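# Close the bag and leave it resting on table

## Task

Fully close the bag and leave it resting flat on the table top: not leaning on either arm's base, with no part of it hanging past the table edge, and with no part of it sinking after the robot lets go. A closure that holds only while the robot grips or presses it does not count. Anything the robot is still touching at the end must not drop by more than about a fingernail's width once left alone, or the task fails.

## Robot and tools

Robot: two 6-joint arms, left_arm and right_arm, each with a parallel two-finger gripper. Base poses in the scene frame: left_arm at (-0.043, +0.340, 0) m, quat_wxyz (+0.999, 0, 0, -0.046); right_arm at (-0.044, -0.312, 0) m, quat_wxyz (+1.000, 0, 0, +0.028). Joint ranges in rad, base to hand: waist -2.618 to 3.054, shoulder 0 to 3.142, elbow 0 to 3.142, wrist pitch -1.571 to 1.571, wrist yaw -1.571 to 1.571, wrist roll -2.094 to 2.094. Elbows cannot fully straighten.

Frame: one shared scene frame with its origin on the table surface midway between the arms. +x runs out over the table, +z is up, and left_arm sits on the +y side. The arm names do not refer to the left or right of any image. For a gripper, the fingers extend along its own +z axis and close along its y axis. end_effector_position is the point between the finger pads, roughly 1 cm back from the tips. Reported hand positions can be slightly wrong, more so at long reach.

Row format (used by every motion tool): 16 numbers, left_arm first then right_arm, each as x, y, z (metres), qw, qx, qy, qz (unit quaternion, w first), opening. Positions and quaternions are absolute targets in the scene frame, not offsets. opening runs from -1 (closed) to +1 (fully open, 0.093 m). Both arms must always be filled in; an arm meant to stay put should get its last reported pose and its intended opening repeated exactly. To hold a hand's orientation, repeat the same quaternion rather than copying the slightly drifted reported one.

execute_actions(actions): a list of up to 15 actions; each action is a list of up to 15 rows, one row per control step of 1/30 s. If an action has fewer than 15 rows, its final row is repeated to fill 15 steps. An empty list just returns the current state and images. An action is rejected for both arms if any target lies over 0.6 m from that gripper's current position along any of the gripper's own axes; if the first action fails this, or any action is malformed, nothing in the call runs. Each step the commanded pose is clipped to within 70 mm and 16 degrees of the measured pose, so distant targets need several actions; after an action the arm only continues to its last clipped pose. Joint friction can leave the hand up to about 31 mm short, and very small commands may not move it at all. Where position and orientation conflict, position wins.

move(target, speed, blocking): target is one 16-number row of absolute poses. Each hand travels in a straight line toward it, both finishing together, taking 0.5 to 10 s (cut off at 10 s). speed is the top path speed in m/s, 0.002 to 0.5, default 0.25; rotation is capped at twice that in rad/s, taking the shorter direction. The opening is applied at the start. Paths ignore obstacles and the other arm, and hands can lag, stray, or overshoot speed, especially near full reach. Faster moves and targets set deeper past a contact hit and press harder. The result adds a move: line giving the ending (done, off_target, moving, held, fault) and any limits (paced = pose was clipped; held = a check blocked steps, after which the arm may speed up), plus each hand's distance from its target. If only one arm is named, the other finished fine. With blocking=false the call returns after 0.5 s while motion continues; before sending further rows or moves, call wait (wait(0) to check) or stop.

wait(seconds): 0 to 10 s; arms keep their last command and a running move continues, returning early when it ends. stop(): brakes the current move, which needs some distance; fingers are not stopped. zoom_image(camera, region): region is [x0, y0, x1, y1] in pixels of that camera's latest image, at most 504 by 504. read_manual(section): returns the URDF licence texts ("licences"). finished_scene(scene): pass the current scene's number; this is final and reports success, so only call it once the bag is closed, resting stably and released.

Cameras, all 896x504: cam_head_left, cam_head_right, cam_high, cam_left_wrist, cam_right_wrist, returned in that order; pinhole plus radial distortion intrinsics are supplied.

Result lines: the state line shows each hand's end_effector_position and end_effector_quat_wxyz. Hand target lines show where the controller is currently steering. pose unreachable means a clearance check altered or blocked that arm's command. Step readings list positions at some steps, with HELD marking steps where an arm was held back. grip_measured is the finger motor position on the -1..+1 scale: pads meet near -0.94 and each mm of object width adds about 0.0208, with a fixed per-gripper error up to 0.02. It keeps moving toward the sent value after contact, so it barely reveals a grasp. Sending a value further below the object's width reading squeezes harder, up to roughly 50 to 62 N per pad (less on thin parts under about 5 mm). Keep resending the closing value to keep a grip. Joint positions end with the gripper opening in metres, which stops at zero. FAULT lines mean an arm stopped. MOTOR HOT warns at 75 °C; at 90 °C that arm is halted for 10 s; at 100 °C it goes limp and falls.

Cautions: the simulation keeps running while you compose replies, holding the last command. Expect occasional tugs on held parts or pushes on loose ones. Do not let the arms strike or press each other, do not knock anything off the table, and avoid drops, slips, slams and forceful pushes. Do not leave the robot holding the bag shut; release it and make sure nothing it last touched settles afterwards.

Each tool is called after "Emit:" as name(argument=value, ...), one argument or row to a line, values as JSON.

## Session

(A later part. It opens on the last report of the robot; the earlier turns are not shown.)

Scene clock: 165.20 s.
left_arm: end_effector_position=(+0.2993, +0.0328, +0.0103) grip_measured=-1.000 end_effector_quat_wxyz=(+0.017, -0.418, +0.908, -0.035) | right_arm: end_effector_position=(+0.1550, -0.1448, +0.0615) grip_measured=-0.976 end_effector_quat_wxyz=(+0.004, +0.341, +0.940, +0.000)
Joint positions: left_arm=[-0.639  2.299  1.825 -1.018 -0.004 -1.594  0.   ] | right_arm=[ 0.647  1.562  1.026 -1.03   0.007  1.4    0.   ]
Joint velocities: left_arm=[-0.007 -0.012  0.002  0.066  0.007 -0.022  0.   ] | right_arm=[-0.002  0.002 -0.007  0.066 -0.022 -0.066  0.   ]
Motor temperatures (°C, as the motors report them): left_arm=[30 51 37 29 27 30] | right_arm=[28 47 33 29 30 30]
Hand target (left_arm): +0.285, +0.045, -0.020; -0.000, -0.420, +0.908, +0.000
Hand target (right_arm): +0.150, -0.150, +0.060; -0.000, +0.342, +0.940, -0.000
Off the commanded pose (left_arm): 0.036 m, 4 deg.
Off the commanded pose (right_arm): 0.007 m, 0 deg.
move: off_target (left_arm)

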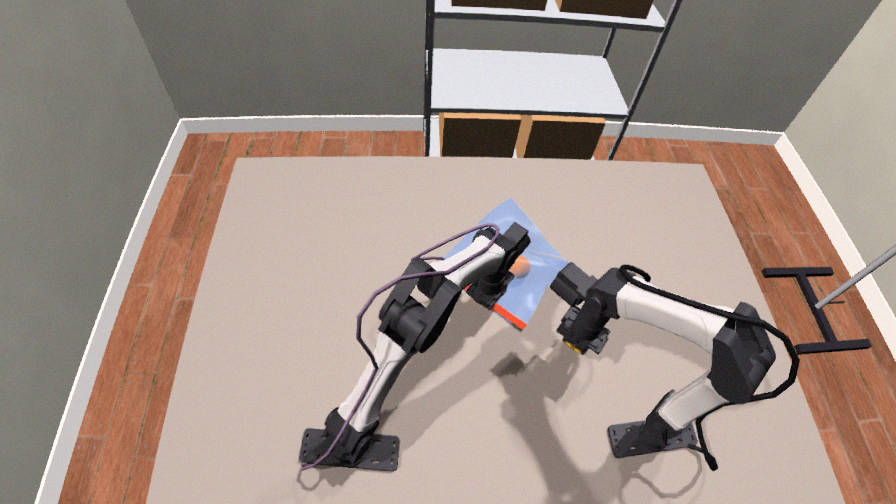

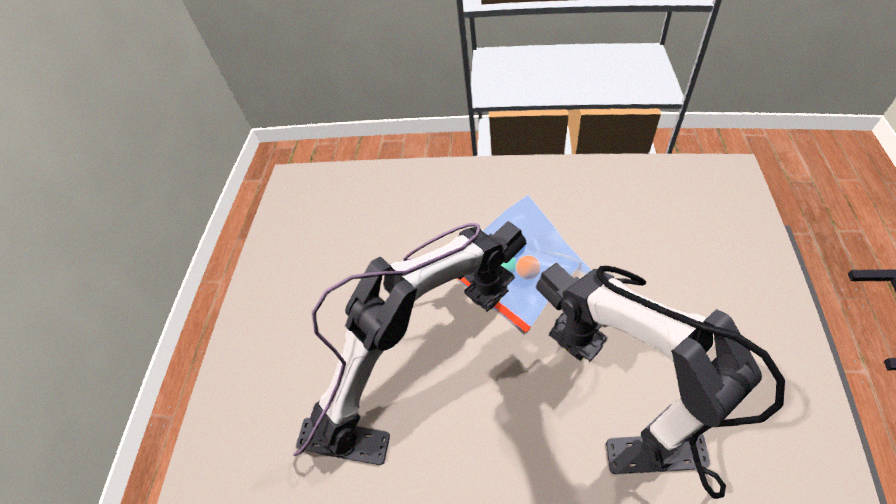

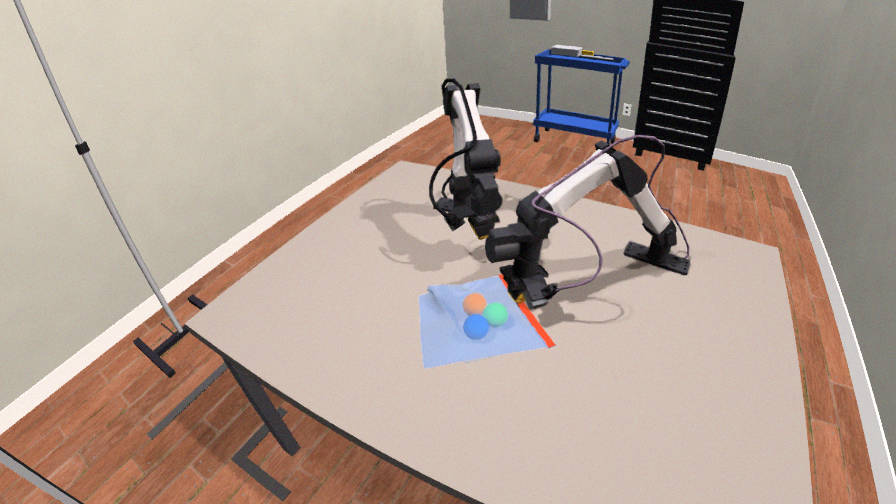

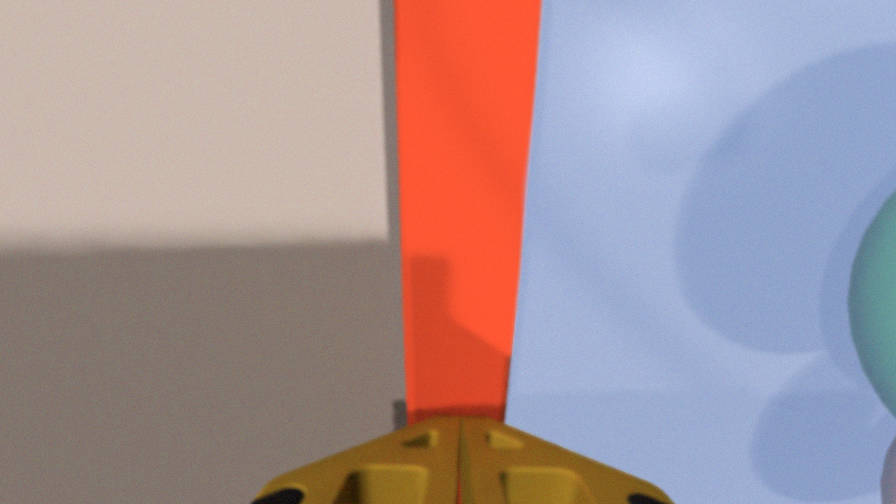

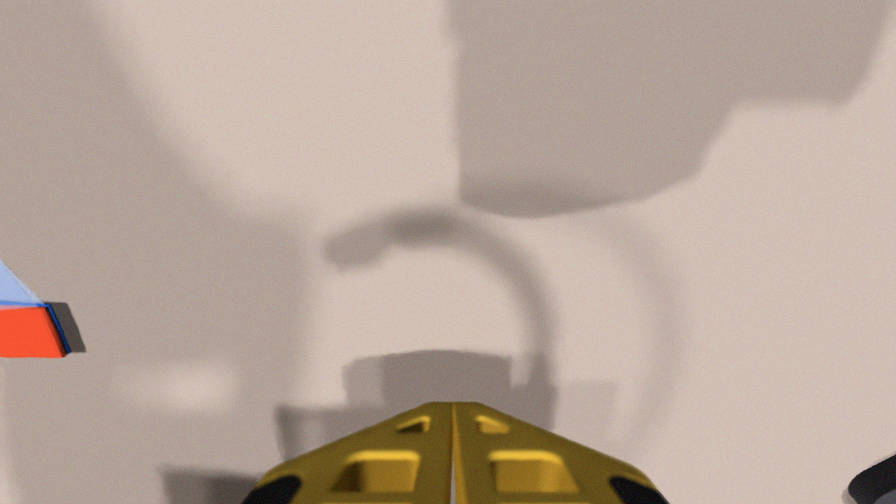

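Emit:
execute_actions(
  actions=[],
)

Scene clock: 168.10 s.
left_arm: end_effector_position=(+0.2993, +0.0328, +0.0104) grip_measured=-1.000 end_effector_quat_wxyz=(+0.017, -0.418, +0.908, -0.035) | right_arm: end_effector_position=(+0.1550, -0.1448, +0.0615) grip_measured=-0.976 end_effector_quat_wxyz=(+0.004, +0.341, +0.940, +0.000)
Joint positions: left_arm=[-0.639  2.299  1.824 -1.018 -0.004 -1.594  0.   ] | right_arm=[ 0.647  1.562  1.026 -1.03   0.007  1.4    0.   ]
Joint velocities: left_arm=[-0.007  0.007 -0.022 -0.007 -0.037  0.081  0.   ] | right_arm=[-0.012  0.007 -0.022  0.066 -0.022  0.007  0.   ]
Motor temperatures (°C, as the motors report them): left_arm=[30 51 37 29 27 30] | right_arm=[28 47 33 29 30 30]
Hand target (left_arm): +0.285, +0.045, -0.020; -0.000, -0.420, +0.908, +0.000
Hand target (right_arm): +0.150, -0.150, +0.060; -0.000, +0.342, +0.940, -0.000
Off the commanded pose (left_arm): 0.036 m, 5 deg.
Off the commanded pose (right_arm): 0.007 m, 0 deg.

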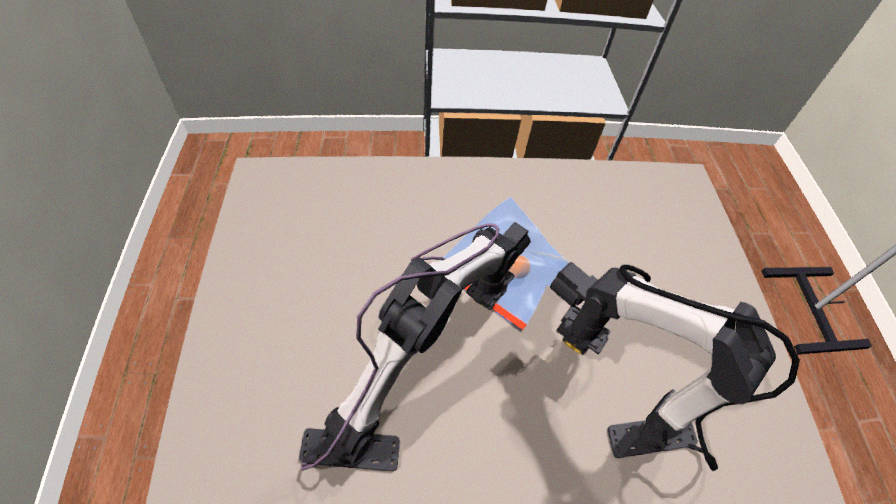

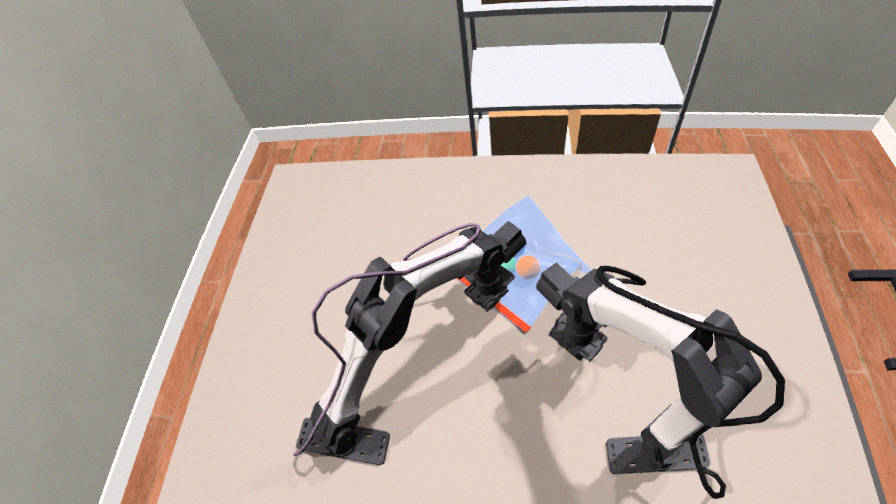

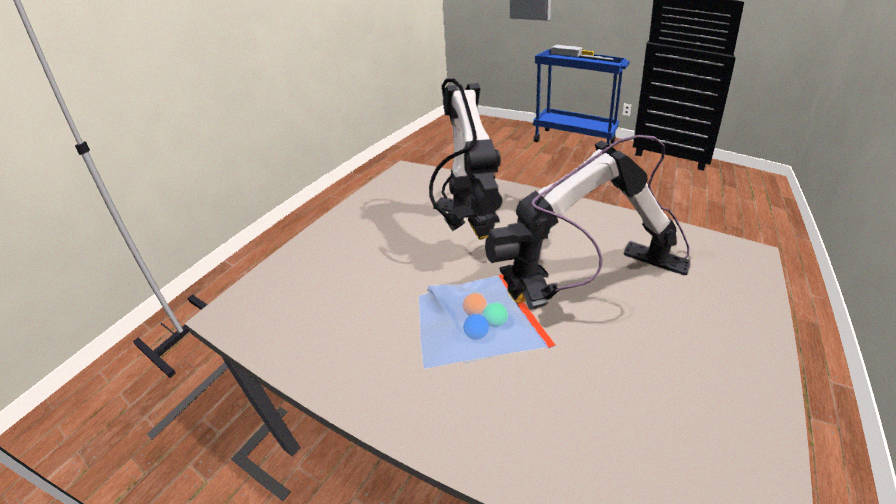

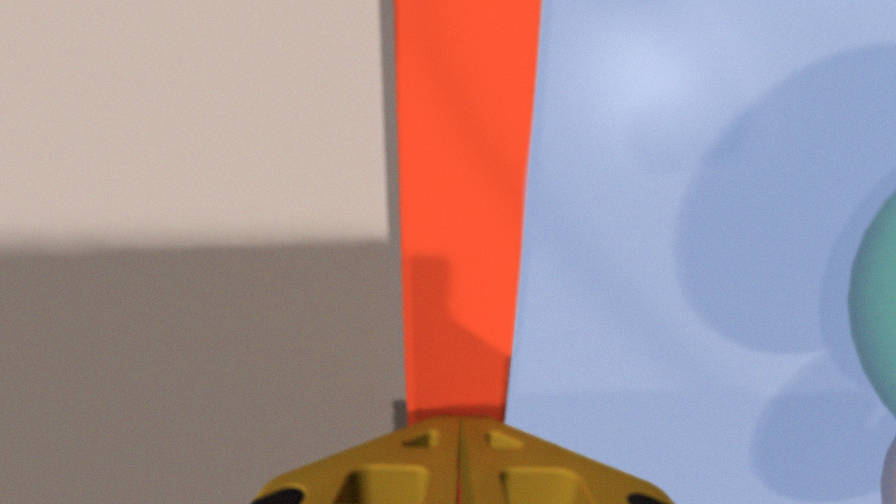

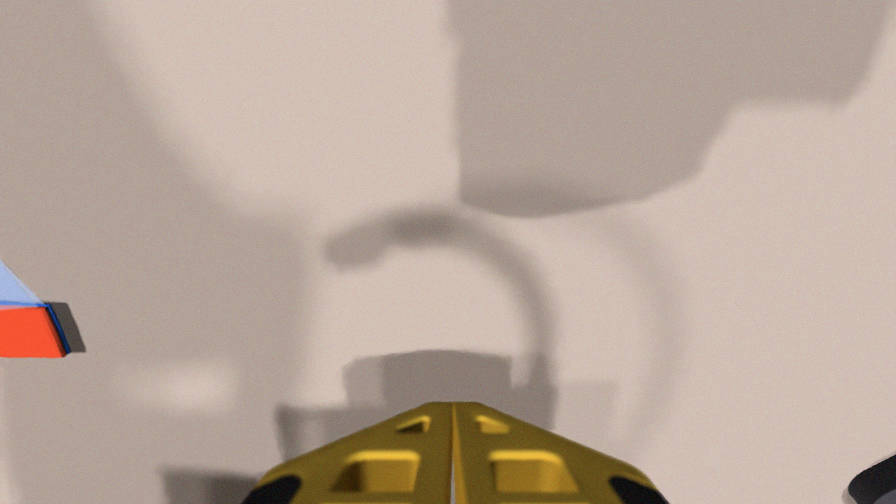

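Emit:
move(
  target=[0.2856,0.0178,0.032,0,-0.42,0.907,0,-1, 0.12,-0.21,0.08,0,0.342,0.940,0,-1],
  speed=0.1,
)

Emit:
move(
  target=[0.2853,0.0220,0.004,0,-0.42,0.907,0,-1, 0.12,-0.21,0.08,0,0.342,0.940,0,-1],
  speed=0.06,
)

Emit:
move(
  target=[0.2759,0.0311,-0.022,0,-0.42,0.907,0,-1, 0.12,-0.21,0.08,0,0.342,0.940,0,-1],
  speed=0.06,
)

Scene clock: 170.60 s.
left_arm: end_effector_position=(+0.2882, +0.0206, +0.0377) grip_measured=-1.000 end_effector_quat_wxyz=(+0.005, -0.419, +0.908, -0.008) | right_arm: end_effector_position=(+0.1293, -0.2039, +0.0829) grip_measured=-0.976 end_effector_quat_wxyz=(+0.009, +0.341, +0.940, +0.006)
Joint positions: left_arm=[-0.675  2.343  2.014 -1.222 -0.004 -1.633  0.   ] | right_arm=[ 0.508  1.306  0.895 -1.138  0.007  1.261  0.   ]
Joint velocities: left_arm=[ 0.002  0.007  0.007 -0.051  0.037  0.022  0.   ] | right_arm=[ 0.012 -0.007  0.002 -0.007 -0.022 -0.066  0.   ]
Motor temperatures (°C, as the motors report them): left_arm=[30 51 37 29 27 30] | right_arm=[28 47 33 29 30 30]
Hand target (left_arm): +0.286, +0.018, +0.032; +0.001, -0.420, +0.908, -0.000
Hand target (right_arm): +0.121, -0.210, +0.079; +0.001, +0.342, +0.940, -0.000
Off the commanded pose (left_arm): 0.007 m, 1 deg.
Off the commanded pose (right_arm): 0.012 m, 1 deg.
move: off_target (right_arm)

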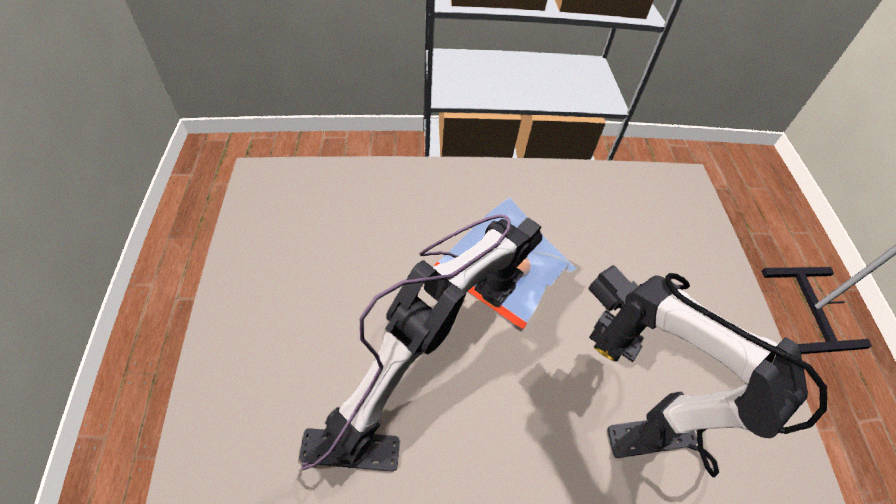

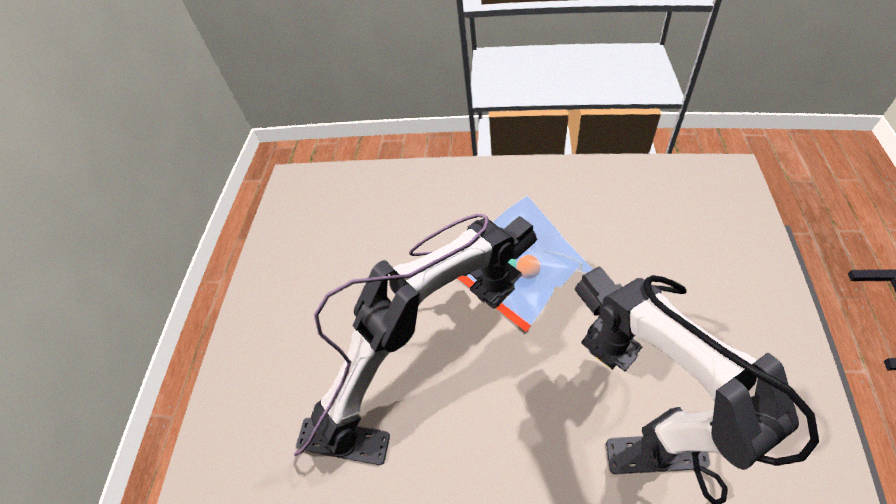

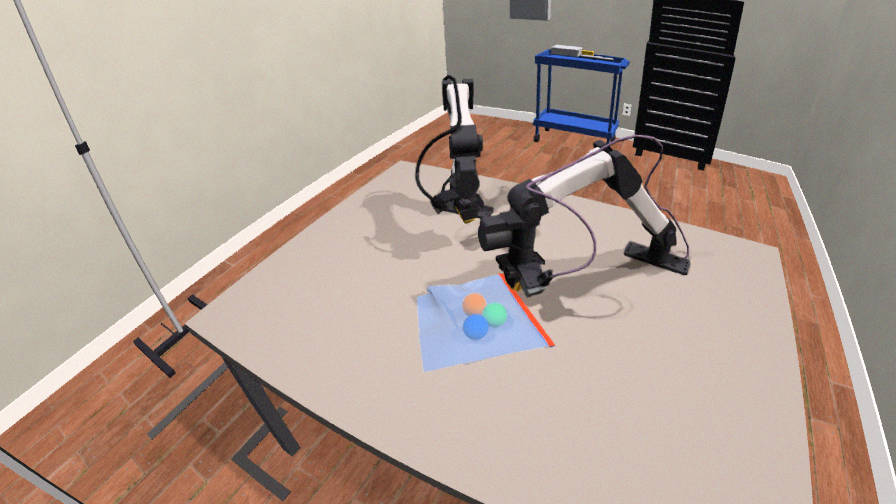

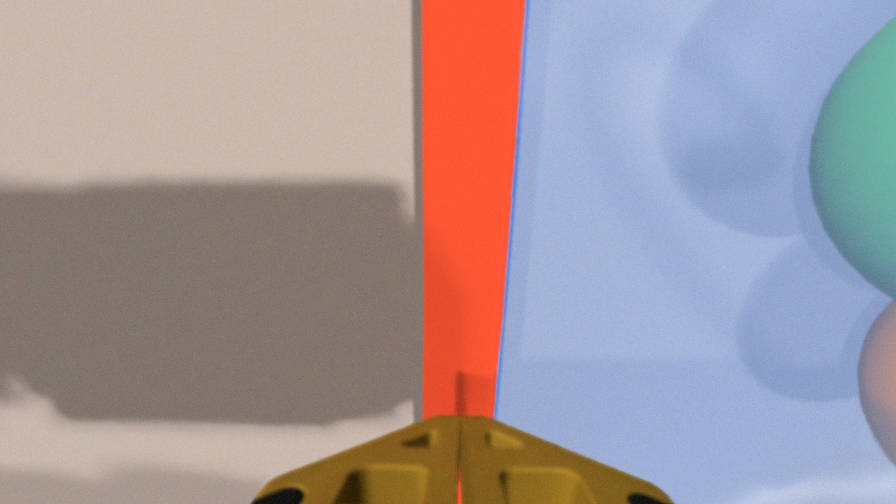

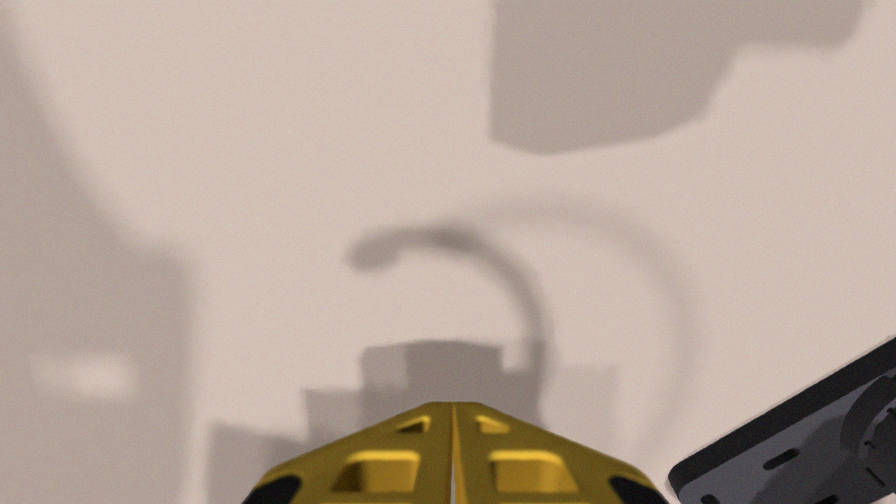

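Scene clock: 171.60 s.
left_arm: end_effector_position=(+0.2913, +0.0177, +0.0236) grip_measured=-1.000 end_effector_quat_wxyz=(+0.010, -0.419, +0.908, -0.020) | right_arm: end_effector_position=(+0.1284, -0.2044, +0.0829) grip_measured=-0.976 end_effector_quat_wxyz=(+0.008, +0.341, +0.940, +0.005)
Joint positions: left_arm=[-0.675  2.343  1.957 -1.141 -0.004 -1.633  0.   ] | right_arm=[ 0.508  1.306  0.895 -1.142  0.007  1.261  0.   ]
Joint velocities: left_arm=[ 0.022  0.002  0.022 -0.022  0.022 -0.022  0.   ] | right_arm=[-0.007 -0.017  0.007 -0.022  0.022 -0.007  0.   ]
Motor temperatures (°C, as the motors report them): left_arm=[30 51 37 29 27 30] | right_arm=[28 46 33 29 30 30]
Hand target (left_arm): +0.285, +0.023, +0.005; +0.000, -0.420, +0.907, -0.000
Hand target (right_arm): +0.120, -0.210, +0.080; -0.000, +0.342, +0.940, -0.000
Off the commanded pose (left_arm): 0.021 m, 3 deg.
Off the commanded pose (right_arm): 0.011 m, 1 deg.
move: off_target (left_arm, right_arm)

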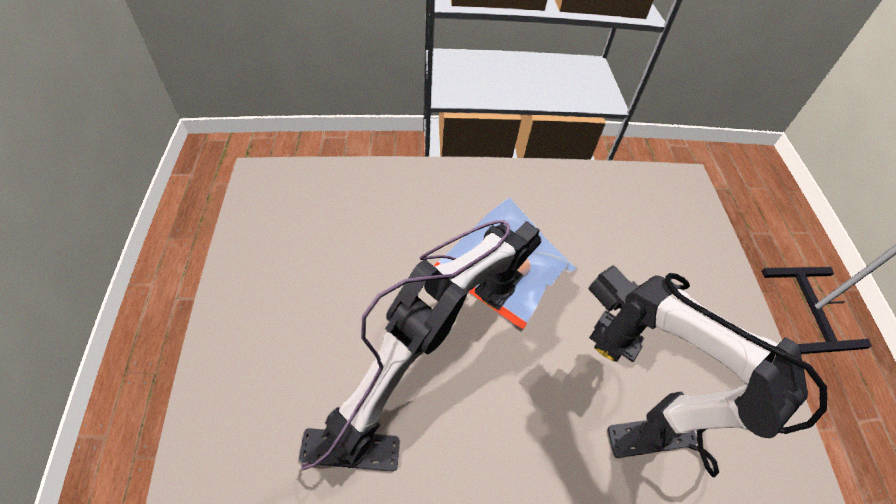

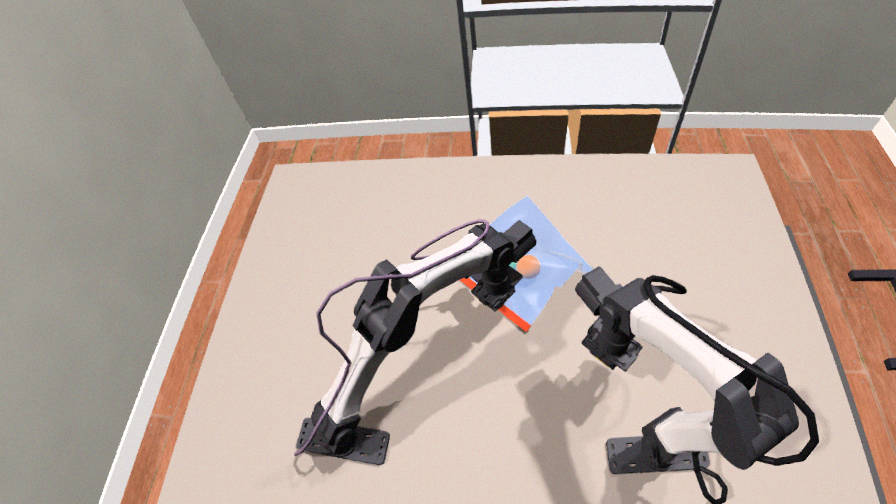

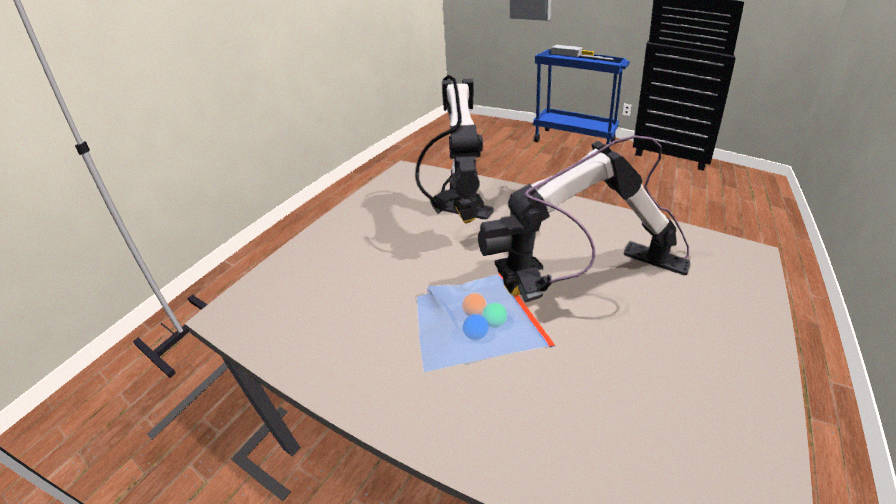

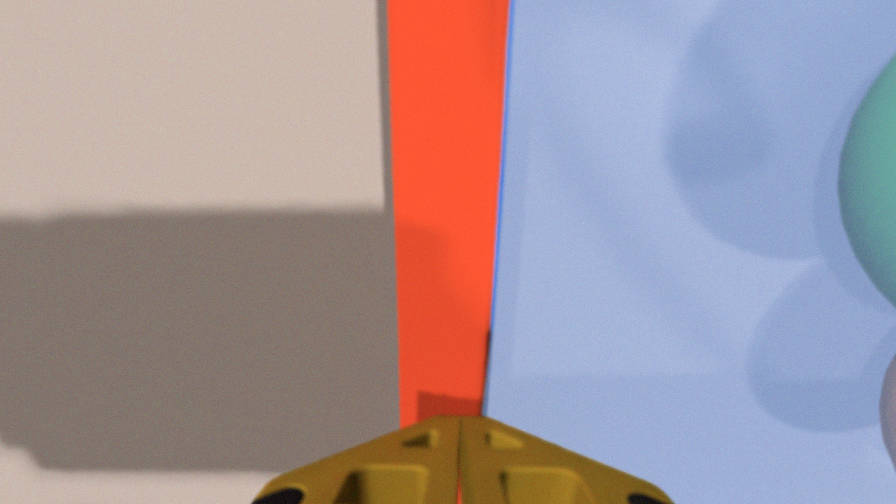

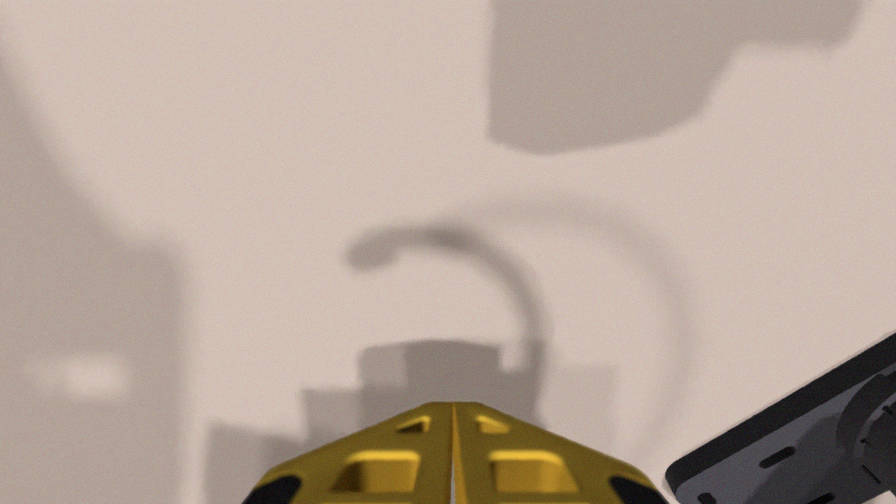

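Scene clock: 172.67 s.
left_arm: end_effector_position=(+0.2884, +0.0204, +0.0104) grip_measured=-1.000 end_effector_quat_wxyz=(+0.016, -0.419, +0.907, -0.035) | right_arm: end_effector_position=(+0.1284, -0.2044, +0.0829) grip_measured=-0.976 end_effector_quat_wxyz=(+0.008, +0.341, +0.940, +0.005)
Joint positions: left_arm=[-0.675  2.302  1.83  -1.022 -0.004 -1.633  0.   ] | right_arm=[ 0.508  1.306  0.895 -1.142  0.007  1.261  0.   ]
Joint velocities: left_arm=[-0.017 -0.012  0.007  0.007 -0.007  0.051  0.   ] | right_arm=[-0.007  0.012  0.002  0.037 -0.051 -0.007  0.   ]
Motor temperatures (°C, as the motors report them): left_arm=[30 51 37 29 27 30] | right_arm=[28 46 33 29 30 30]
Hand target (left_arm): +0.275, +0.032, -0.020; -0.000, -0.420, +0.908, +0.000
Hand target (right_arm): +0.120, -0.210, +0.080; -0.000, +0.342, +0.940, -0.000
Off the commanded pose (left_arm): 0.036 m, 4 deg.
Off the commanded pose (right_arm): 0.011 m, 1 deg.
move: off_target (left_arm, right_arm)

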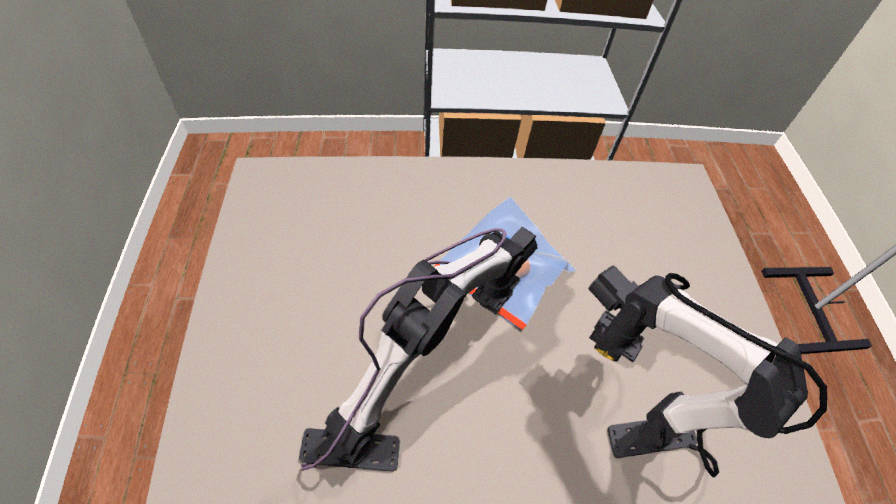

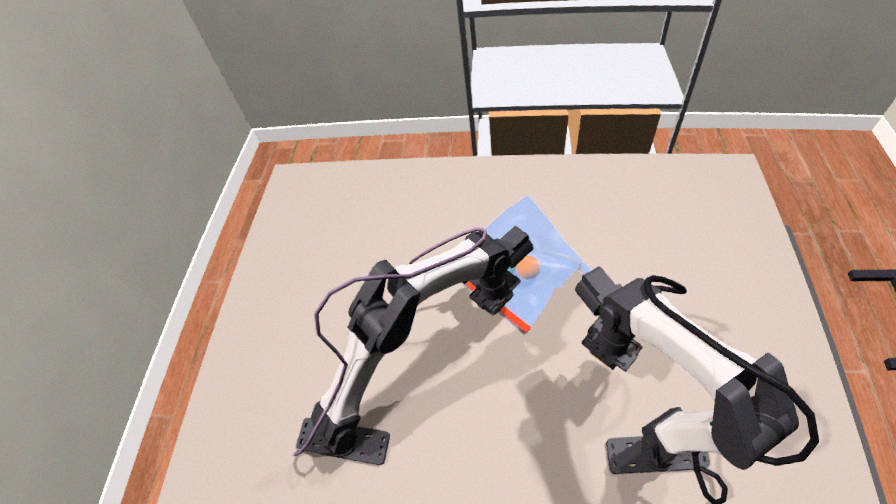

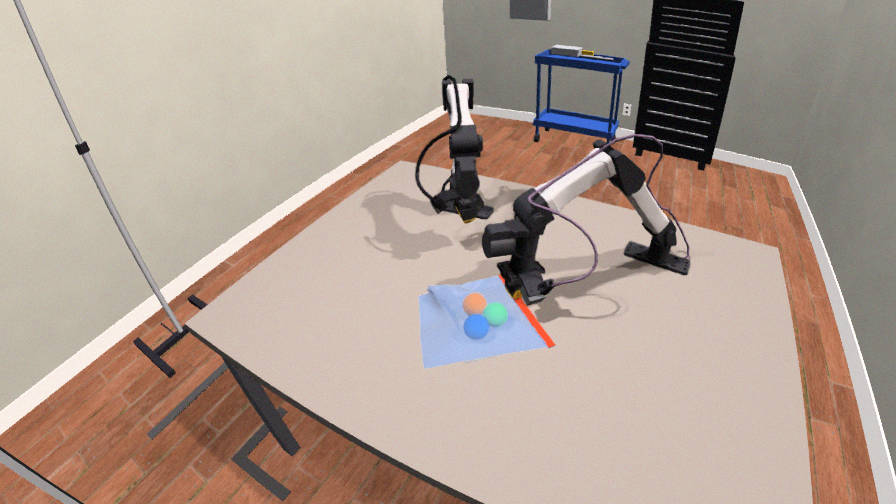

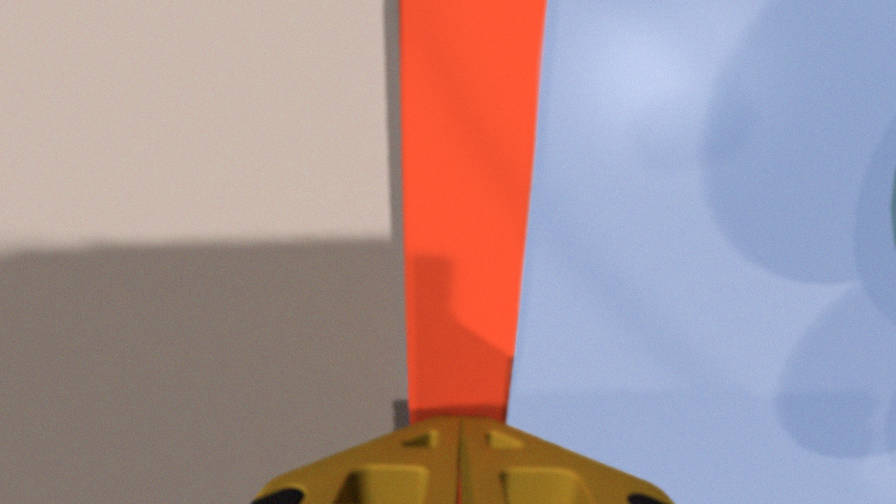

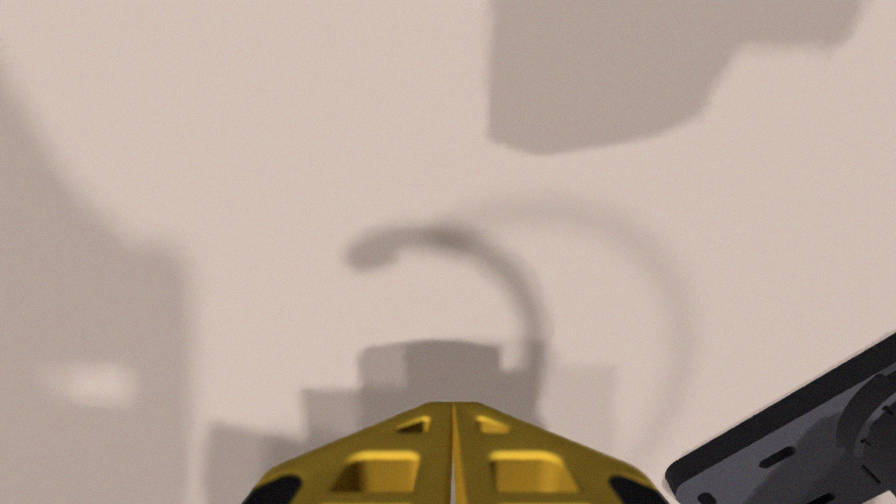

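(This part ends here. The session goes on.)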